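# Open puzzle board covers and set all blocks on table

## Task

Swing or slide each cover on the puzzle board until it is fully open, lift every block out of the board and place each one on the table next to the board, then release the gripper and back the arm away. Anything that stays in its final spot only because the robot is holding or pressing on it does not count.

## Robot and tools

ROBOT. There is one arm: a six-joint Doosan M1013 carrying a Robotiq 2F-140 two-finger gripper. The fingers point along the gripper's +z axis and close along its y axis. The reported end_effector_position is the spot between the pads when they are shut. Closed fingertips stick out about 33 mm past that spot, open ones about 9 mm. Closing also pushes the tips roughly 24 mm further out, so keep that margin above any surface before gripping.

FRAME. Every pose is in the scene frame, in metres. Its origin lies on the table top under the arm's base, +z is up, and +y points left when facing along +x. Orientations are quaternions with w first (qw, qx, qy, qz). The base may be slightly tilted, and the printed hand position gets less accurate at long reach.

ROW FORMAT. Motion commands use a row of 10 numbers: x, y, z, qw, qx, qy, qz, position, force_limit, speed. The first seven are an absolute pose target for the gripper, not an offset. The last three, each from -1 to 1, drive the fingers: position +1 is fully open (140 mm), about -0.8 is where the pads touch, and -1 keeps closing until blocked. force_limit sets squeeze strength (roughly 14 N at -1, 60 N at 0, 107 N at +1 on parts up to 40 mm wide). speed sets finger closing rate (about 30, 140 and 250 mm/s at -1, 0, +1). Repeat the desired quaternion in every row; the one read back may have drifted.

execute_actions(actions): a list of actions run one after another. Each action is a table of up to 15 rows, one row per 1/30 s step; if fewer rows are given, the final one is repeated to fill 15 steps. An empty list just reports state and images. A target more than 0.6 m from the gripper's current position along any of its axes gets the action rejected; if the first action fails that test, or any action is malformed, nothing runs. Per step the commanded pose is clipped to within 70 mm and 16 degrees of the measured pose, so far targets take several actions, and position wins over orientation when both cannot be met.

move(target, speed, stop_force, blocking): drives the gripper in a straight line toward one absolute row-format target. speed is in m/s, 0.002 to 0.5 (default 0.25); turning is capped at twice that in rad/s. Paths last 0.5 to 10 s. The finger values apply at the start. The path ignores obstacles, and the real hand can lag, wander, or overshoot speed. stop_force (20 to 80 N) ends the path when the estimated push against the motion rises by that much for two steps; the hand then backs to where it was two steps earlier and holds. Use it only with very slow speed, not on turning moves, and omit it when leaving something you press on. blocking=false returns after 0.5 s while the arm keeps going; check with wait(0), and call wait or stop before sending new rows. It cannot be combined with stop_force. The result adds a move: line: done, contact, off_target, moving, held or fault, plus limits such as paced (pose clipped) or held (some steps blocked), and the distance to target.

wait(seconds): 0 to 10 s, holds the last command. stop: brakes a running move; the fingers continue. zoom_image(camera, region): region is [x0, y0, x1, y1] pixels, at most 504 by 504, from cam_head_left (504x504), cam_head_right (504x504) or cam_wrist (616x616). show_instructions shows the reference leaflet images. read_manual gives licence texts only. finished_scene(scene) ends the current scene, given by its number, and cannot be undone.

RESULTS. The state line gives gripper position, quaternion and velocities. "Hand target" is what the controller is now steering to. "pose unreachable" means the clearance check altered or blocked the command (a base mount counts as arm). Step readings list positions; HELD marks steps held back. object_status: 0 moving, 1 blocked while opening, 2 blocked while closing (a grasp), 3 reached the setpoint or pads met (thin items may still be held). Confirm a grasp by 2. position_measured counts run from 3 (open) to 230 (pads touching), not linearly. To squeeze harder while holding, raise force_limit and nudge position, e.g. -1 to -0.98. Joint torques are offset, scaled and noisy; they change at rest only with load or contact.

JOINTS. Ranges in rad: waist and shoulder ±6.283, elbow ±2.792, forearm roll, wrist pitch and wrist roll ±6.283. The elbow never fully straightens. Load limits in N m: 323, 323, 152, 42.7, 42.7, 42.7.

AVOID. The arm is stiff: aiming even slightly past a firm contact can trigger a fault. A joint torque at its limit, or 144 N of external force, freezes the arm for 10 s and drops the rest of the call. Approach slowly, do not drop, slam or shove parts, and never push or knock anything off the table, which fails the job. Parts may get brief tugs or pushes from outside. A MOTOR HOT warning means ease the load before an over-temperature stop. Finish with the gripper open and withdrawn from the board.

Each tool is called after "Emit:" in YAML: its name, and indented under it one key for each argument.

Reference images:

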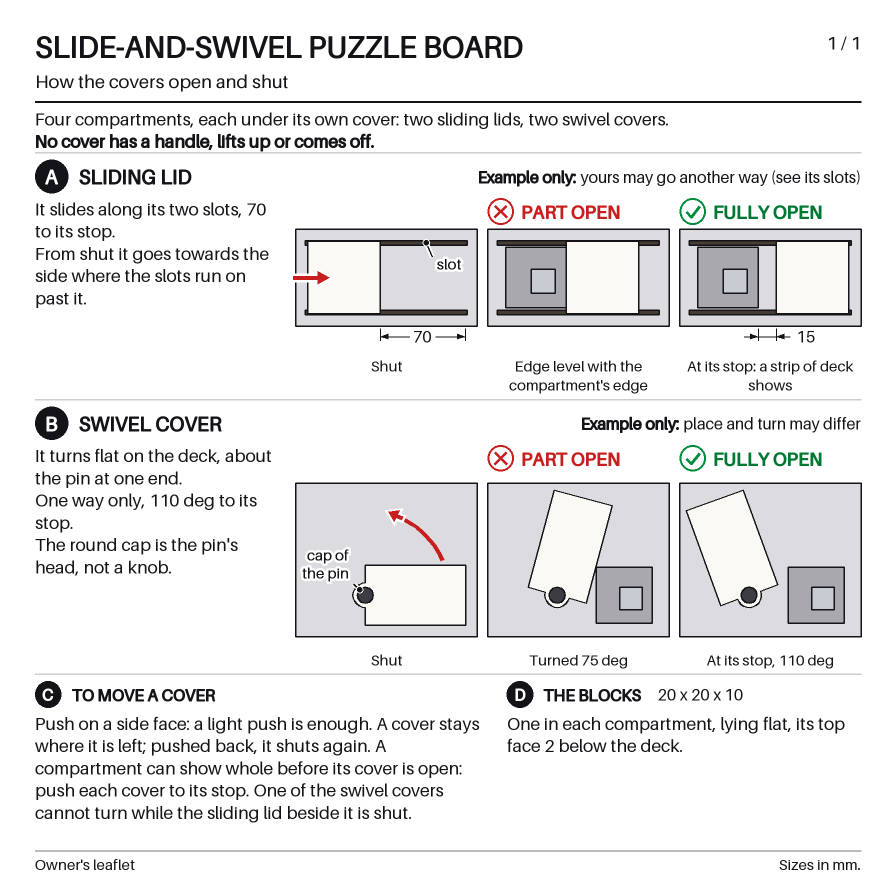

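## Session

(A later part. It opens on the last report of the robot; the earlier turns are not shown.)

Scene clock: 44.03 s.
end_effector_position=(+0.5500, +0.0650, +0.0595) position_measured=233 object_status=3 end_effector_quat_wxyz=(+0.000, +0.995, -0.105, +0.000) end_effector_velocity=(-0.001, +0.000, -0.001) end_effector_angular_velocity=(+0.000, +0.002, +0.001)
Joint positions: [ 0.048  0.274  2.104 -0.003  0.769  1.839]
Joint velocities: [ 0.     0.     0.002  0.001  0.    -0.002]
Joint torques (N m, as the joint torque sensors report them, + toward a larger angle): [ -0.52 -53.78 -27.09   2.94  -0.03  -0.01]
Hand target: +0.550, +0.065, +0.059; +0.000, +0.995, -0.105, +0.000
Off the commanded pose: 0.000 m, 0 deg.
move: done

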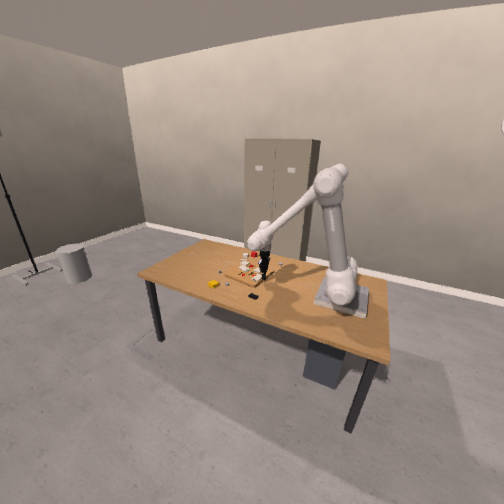

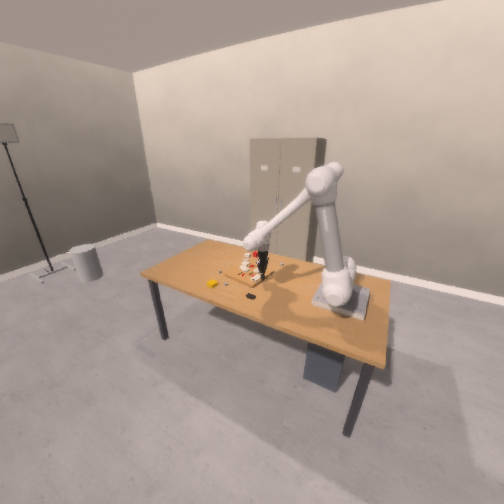

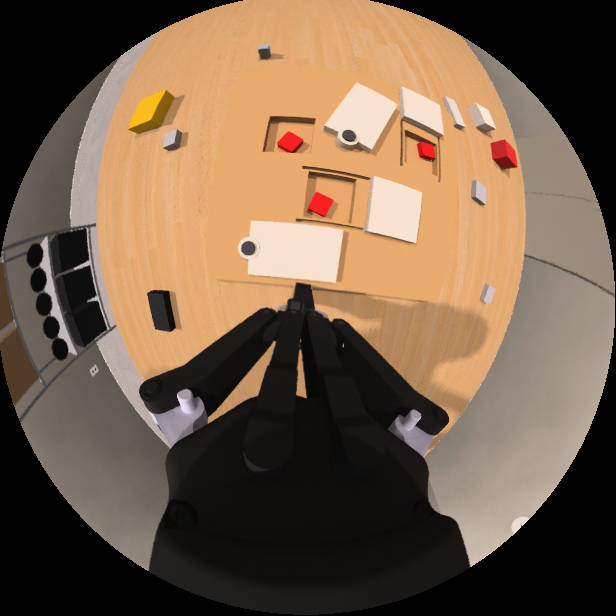

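Emit:
move:
  target: [0.6586,0.042,0.0595,0,0.9945,-0.1045,0,-1,0,0]
  speed: 0.05

Emit:
move:
  target: [0.6675,0.084,0.0595,0,0.9945,-0.1045,0,-1,0,0]
  speed: 0.03

Emit:
move:
  target: [0.65,0.05,0.065,0,0.9945,-0.1045,0,-1,0,0]
  speed: 0.1

Emit:
move:
  target: [0.55,0.065,0.0595,0,0.9945,-0.1045,0,-1,0,0]
  speed: 0.15

Emit:
zoom_image:
  camera: "cam_wrist"
  region: [200,100,400,300]

Scene clock: 46.73 s.
end_effector_position=(+0.6586, +0.0421, +0.0594) position_measured=233 object_status=3 end_effector_quat_wxyz=(-0.000, +0.995, -0.104, +0.000) end_effector_velocity=(-0.000, +0.000, -0.000) end_effector_angular_velocity=(-0.000, +0.000, +0.001)
Joint positions: [ 0.004  0.41   1.899 -0.003  0.838  1.794]
Joint velocities: [ 0.001  0.    -0.    -0.     0.     0.001]
Joint torques (N m, as the joint torque sensors report them, + toward a larger angle): [ -0.58 -69.05 -28.13   3.52   0.2    0.44]
Hand target: +0.659, +0.042, +0.059; -0.000, +0.995, -0.104, +0.000
Off the commanded pose: 0.000 m, 0 deg.
move: done

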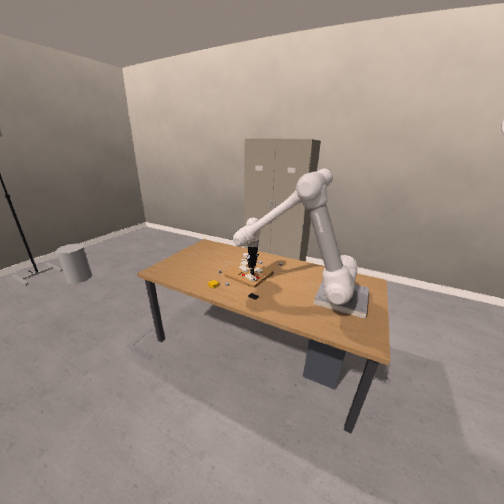

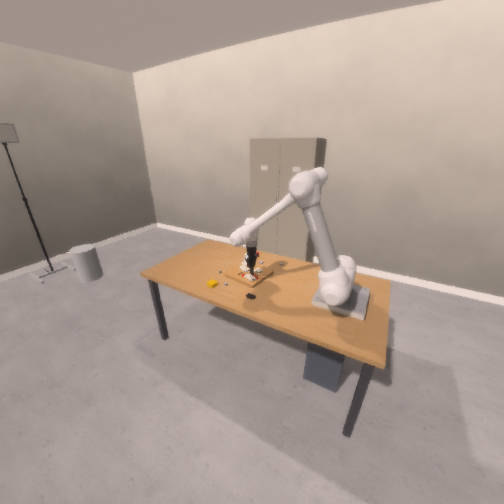

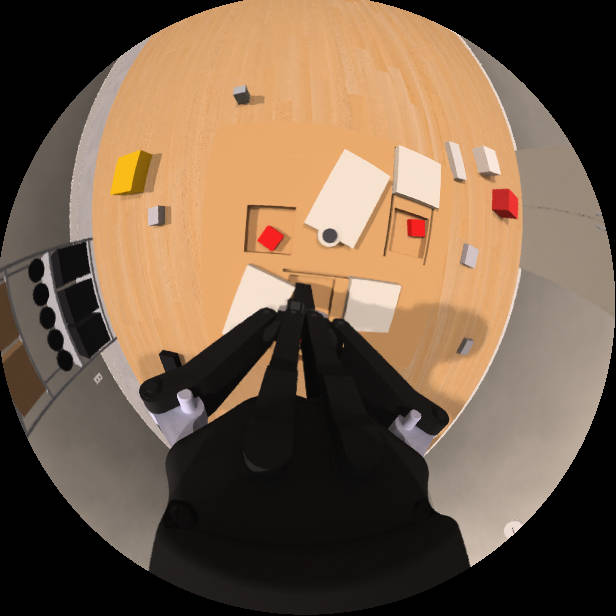

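Scene clock: 48.40 s.
end_effector_position=(+0.6675, +0.0840, +0.0595) position_measured=233 object_status=3 end_effector_quat_wxyz=(+0.000, +0.995, -0.105, -0.000) end_effector_velocity=(-0.001, +0.000, -0.001) end_effector_angular_velocity=(-0.000, +0.001, +0.000)
Joint positions: [ 0.067  0.426  1.873 -0.002  0.847  1.857]
Joint velocities: [ 0.001  0.     0.001 -0.    -0.     0.001]
Joint torques (N m, as the joint torque sensors report them, + toward a larger angle): [ -2.61 -70.7  -28.22   3.74   0.06  -0.28]
Hand target: +0.667, +0.084, +0.059; +0.000, +0.995, -0.105, -0.000
Off the commanded pose: 0.000 m, 0 deg.
move: done

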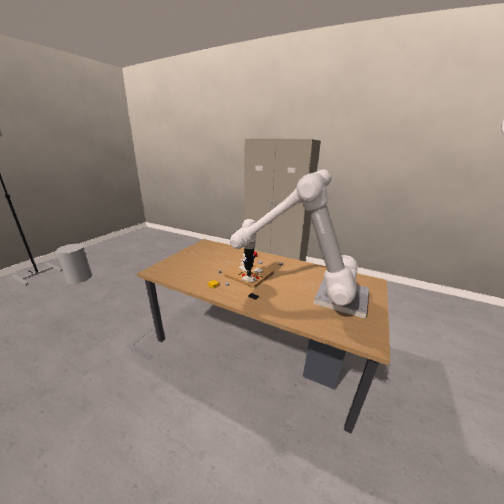

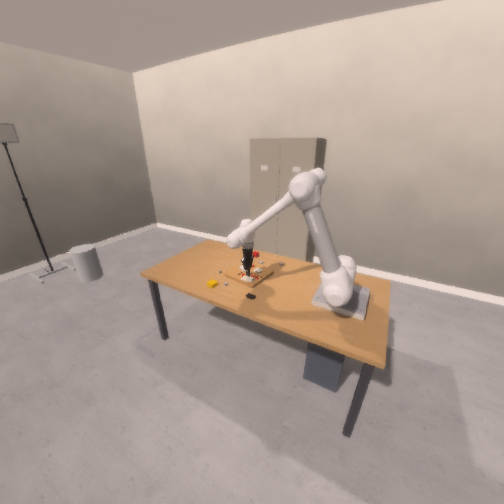

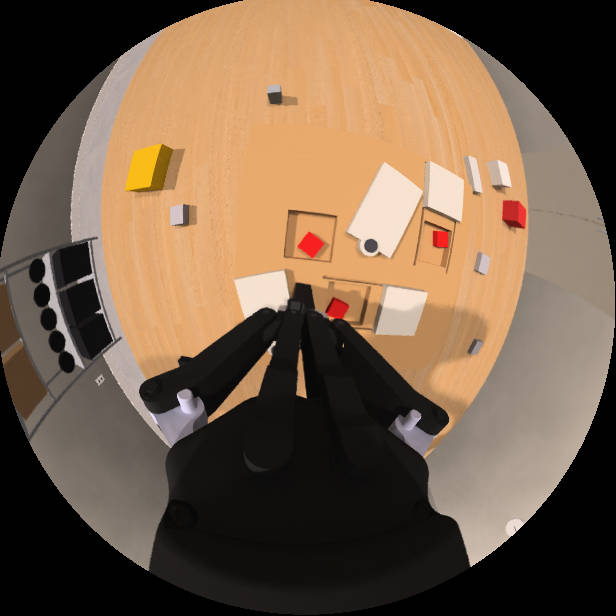

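Scene clock: 49.13 s.
end_effector_position=(+0.6500, +0.0500, +0.0650) position_measured=233 object_status=3 end_effector_quat_wxyz=(+0.000, +0.995, -0.104, +0.000) end_effector_velocity=(+0.001, +0.000, +0.001) end_effector_angular_velocity=(+0.000, -0.001, -0.001)
Joint positions: [ 0.017  0.393  1.911 -0.003  0.842  1.807]
Joint velocities: [ 0.    -0.    -0.001 -0.     0.     0.001]
Joint torques (N m, as the joint torque sensors report them, + toward a larger angle): [ -2.45 -67.6  -30.05   3.58   0.4   -0.06]
Hand target: +0.650, +0.050, +0.065; -0.000, +0.995, -0.105, +0.000
Off the commanded pose: 0.000 m, 0 deg.
move: done

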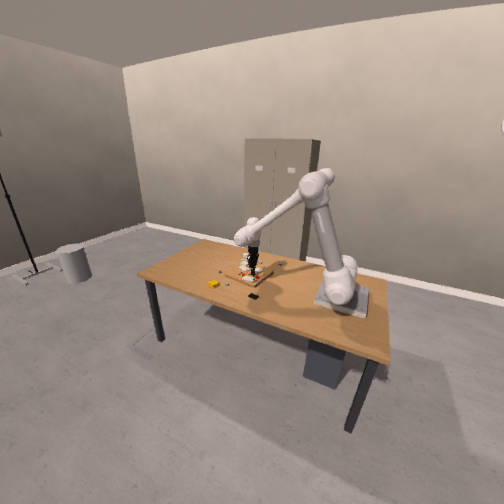

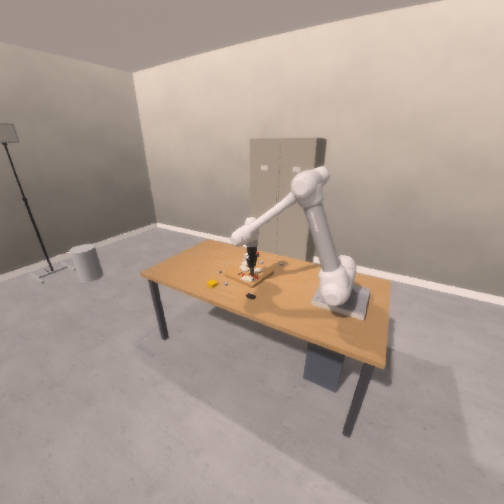

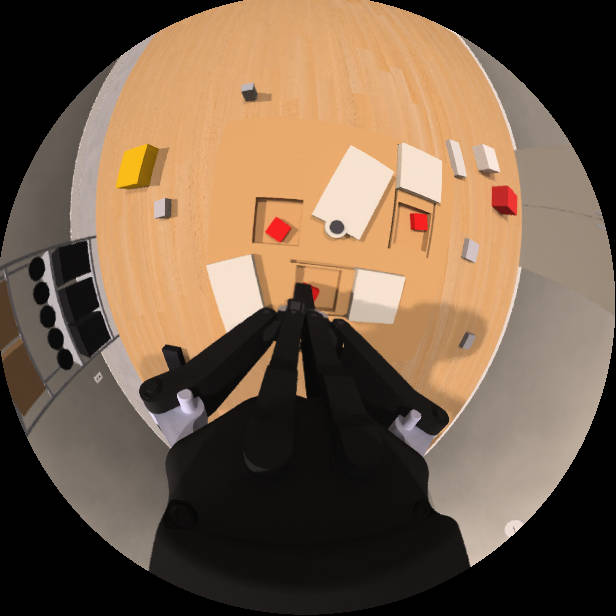

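Scene clock: 50.13 s.
end_effector_position=(+0.5500, +0.0649, +0.0596) position_measured=233 object_status=3 end_effector_quat_wxyz=(+0.000, +0.995, -0.105, -0.000) end_effector_velocity=(-0.000, -0.000, +0.000) end_effector_angular_velocity=(+0.000, -0.000, -0.001)
Joint positions: [ 0.048  0.274  2.104 -0.003  0.769  1.838]
Joint velocities: [-0.001 -0.001  0.     0.     0.     0.   ]
Joint torques (N m, as the joint torque sensors report them, + toward a larger angle): [ -3.06 -53.04 -26.79   3.16  -0.16  -0.03]
Hand target: +0.550, +0.065, +0.060; +0.000, +0.995, -0.105, -0.000
Off the commanded pose: 0.000 m, 0 deg.
move: done

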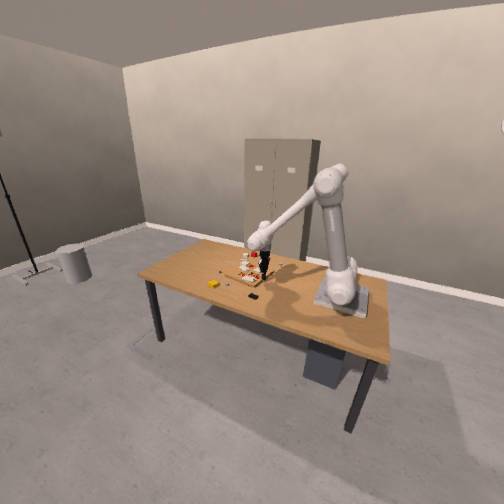

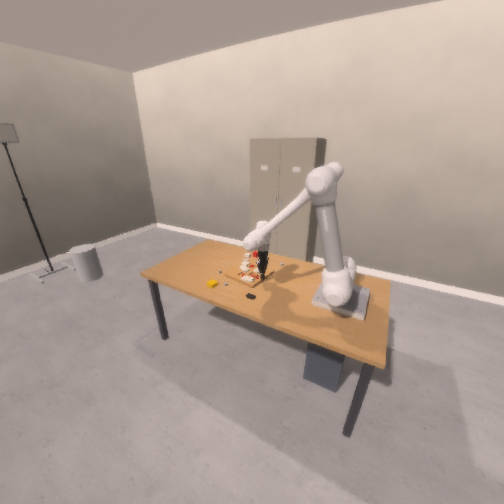

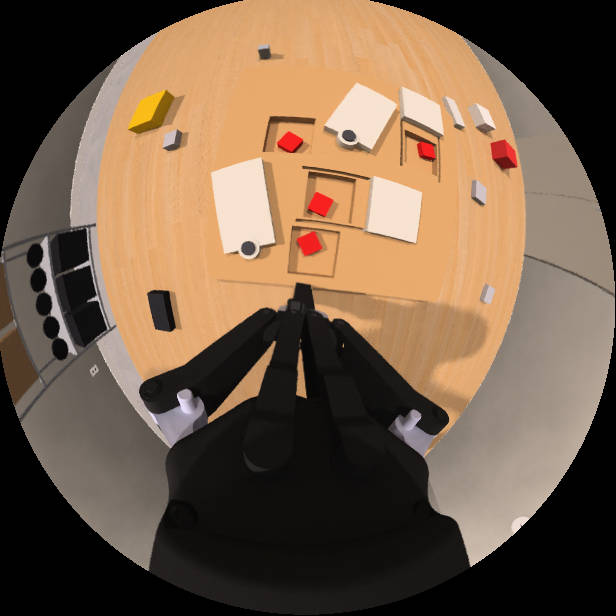

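Region (200, 100, 400, 300) of cam_wrist's 616x616 image, scaled by 2.520, with more detail than that image has.

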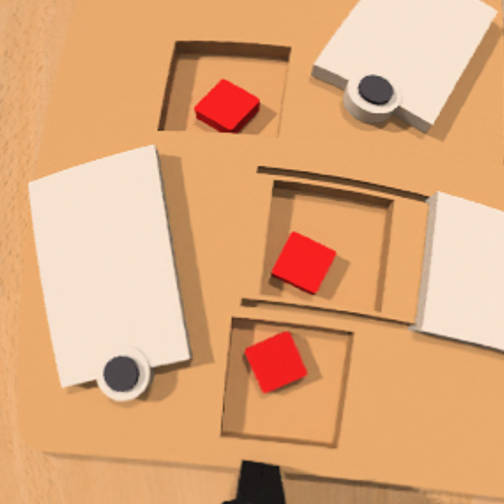

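Emit:
move:
  target: [0.5847,0.0505,0.0585,0,0.9945,-0.1045,0,-0.44,-0.5,0]
  speed: 0.08

Emit:
zoom_image:
  camera: "cam_wrist"
  region: [250,230,360,340]

Scene clock: 51.10 s.
end_effector_position=(+0.5847, +0.0505, +0.0585) position_measured=185 object_status=3 end_effector_quat_wxyz=(-0.000, +0.995, -0.104, +0.000) end_effector_velocity=(-0.000, +0.001, -0.000) end_effector_angular_velocity=(-0.000, +0.001, +0.002)
Joint positions: [ 0.02   0.318  2.042 -0.003  0.786  1.811]
Joint velocities: [ 0.002  0.    -0.    -0.     0.001 -0.   ]
Joint torques (N m, as the joint torque sensors report them, + toward a larger angle): [ -3.26 -56.89 -26.87   3.07   0.26   0.11]
Hand target: +0.585, +0.051, +0.058; -0.000, +0.995, -0.105, +0.000
Off the commanded pose: 0.000 m, 0 deg.
move: done

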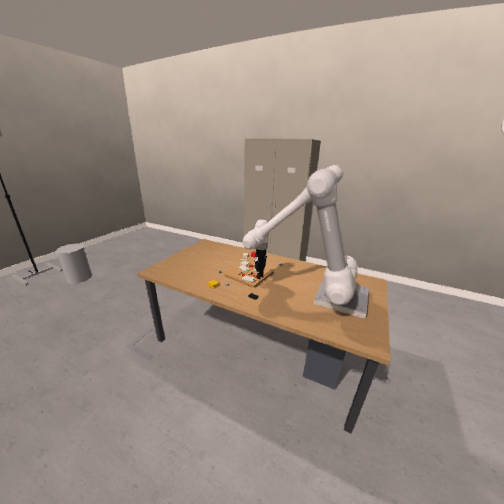

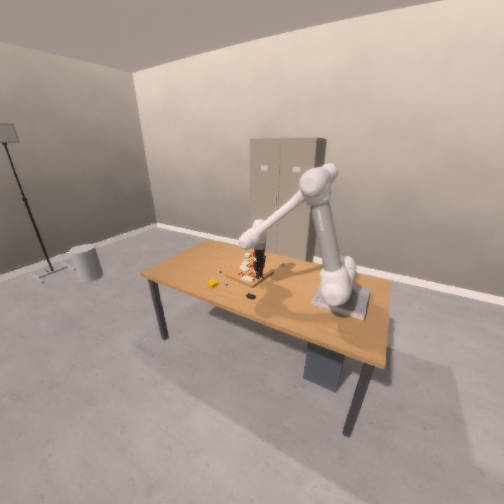

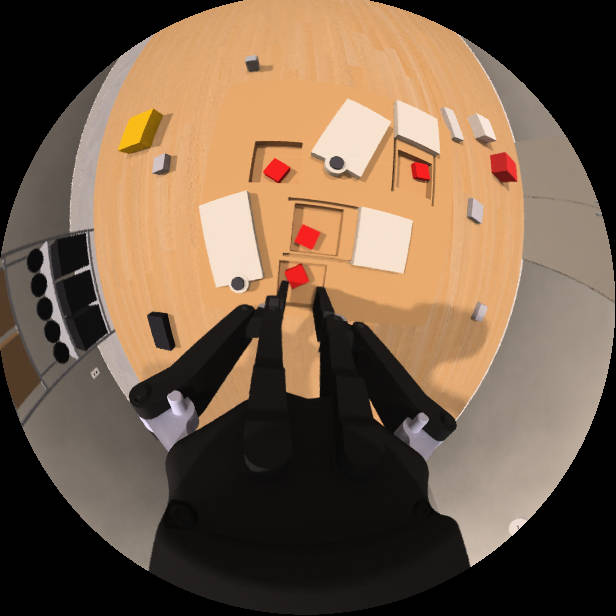

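Region (250, 230, 360, 340) of cam_wrist's 616x616 image, scaled by 4.582, with more detail than that image has.

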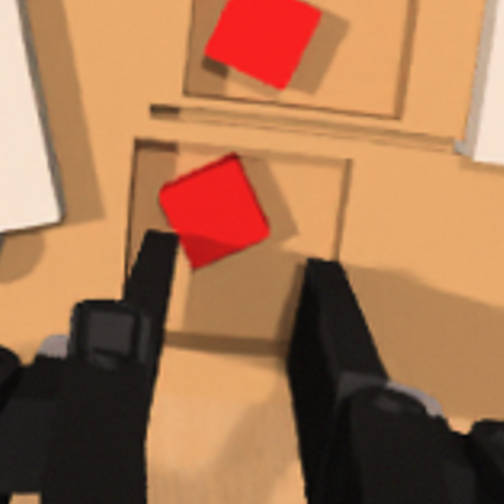

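Emit:
move:
  target: [0.59,0.0523,0.0585,0,0.9976,-0.0698,0,-0.44,-0.5,0]
  speed: 0.05

Emit:
move:
  target: [0.59,0.0523,0.048,0,0.9976,-0.0698,0,-0.44,-0.5,0]
  speed: 0.005
  stop_force: 20

Emit:
zoom_image:
  camera: "cam_wrist"
  region: [250,230,360,340]

Scene clock: 52.23 s.
end_effector_position=(+0.5900, +0.0523, +0.0585) position_measured=185 object_status=3 end_effector_quat_wxyz=(+0.000, +0.998, -0.070, +0.000) end_effector_velocity=(-0.000, -0.001, -0.000) end_effector_angular_velocity=(-0.000, +0.001, -0.001)
Joint positions: [ 0.023  0.325  2.032 -0.003  0.789  1.744]
Joint velocities: [-0.002 -0.     0.001 -0.     0.    -0.001]
Joint torques (N m, as the joint torque sensors report them, + toward a larger angle): [ -2.22 -59.05 -27.68   2.97   0.45   0.14]
Hand target: +0.590, +0.052, +0.058; +0.000, +0.998, -0.070, -0.000
Off the commanded pose: 0.000 m, 0 deg.
move: done

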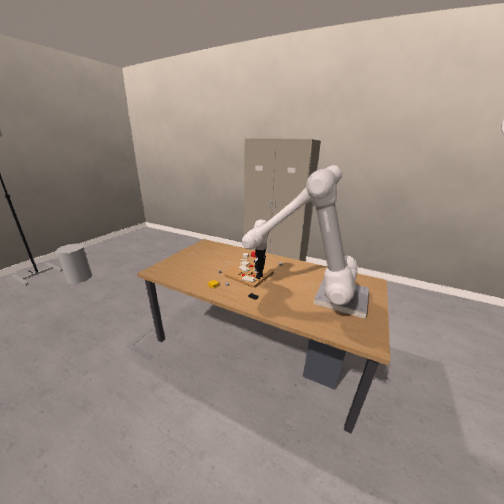

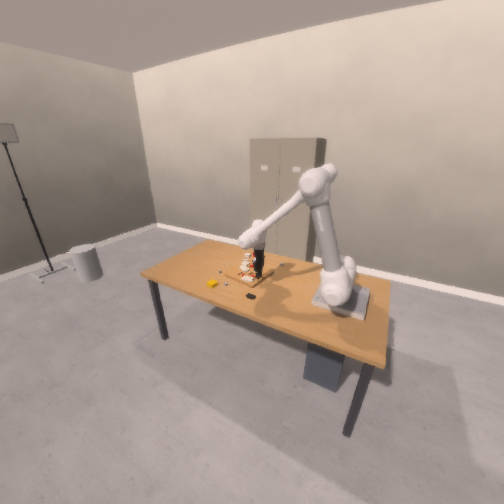

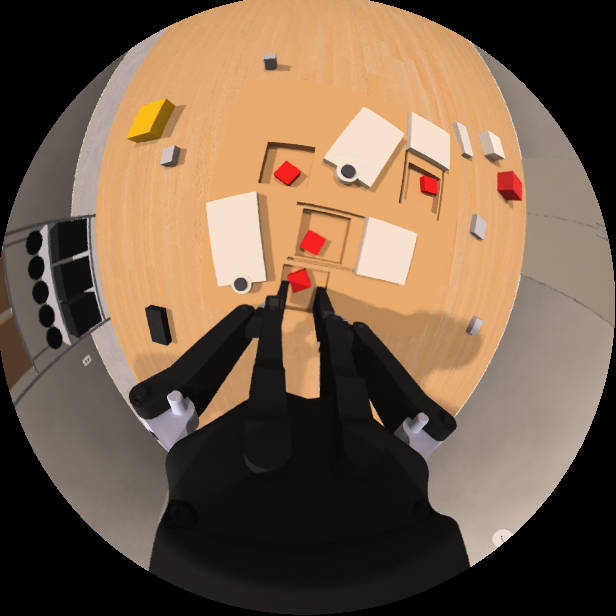

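Scene clock: 54.57 s.
end_effector_position=(+0.5900, +0.0523, +0.0480) position_measured=185 object_status=3 end_effector_quat_wxyz=(+0.000, +0.998, -0.070, -0.000) end_effector_velocity=(+0.000, +0.000, +0.000) end_effector_angular_velocity=(+0.000, -0.000, +0.001)
Joint positions: [ 0.023  0.338  2.038 -0.003  0.769  1.744]
Joint velocities: [ 0.     0.    -0.001  0.     0.    -0.001]
Joint torques (N m, as the joint torque sensors report them, + toward a larger angle): [ -1.35 -60.24 -26.66   3.17   0.01   0.02]
Hand target: +0.590, +0.052, +0.048; +0.000, +0.998, -0.070, +0.000
Off the commanded pose: 0.000 m, 0 deg.
move: done

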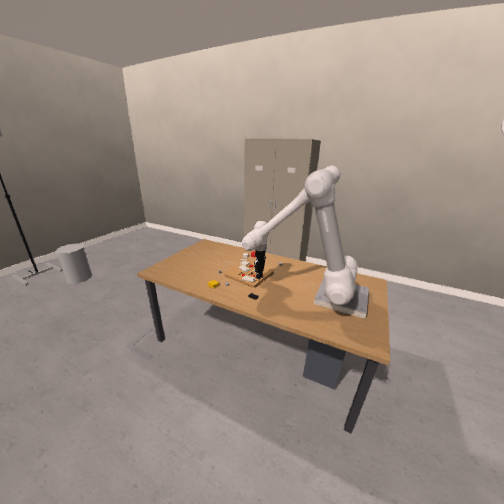

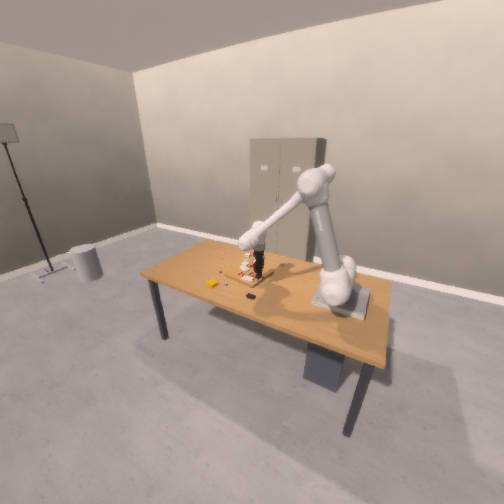

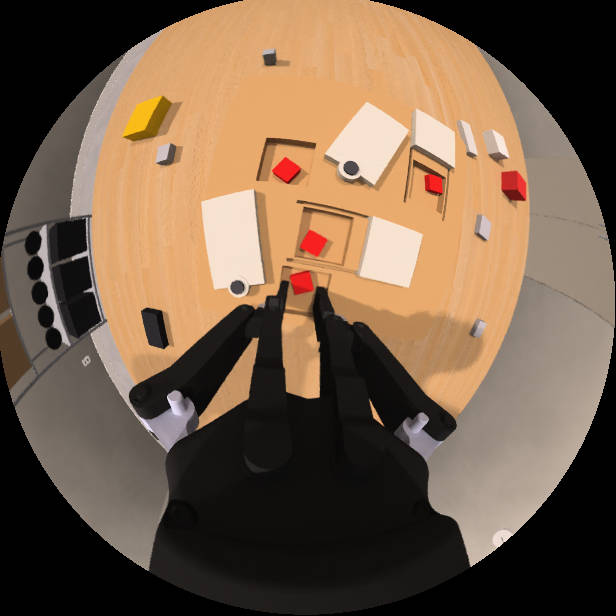

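Region (250, 230, 360, 340) of cam_wrist's 616x616 image, scaled by 4.582, with more detail than that image has.

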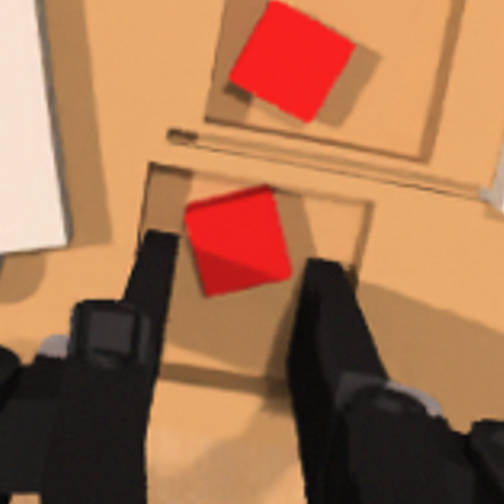

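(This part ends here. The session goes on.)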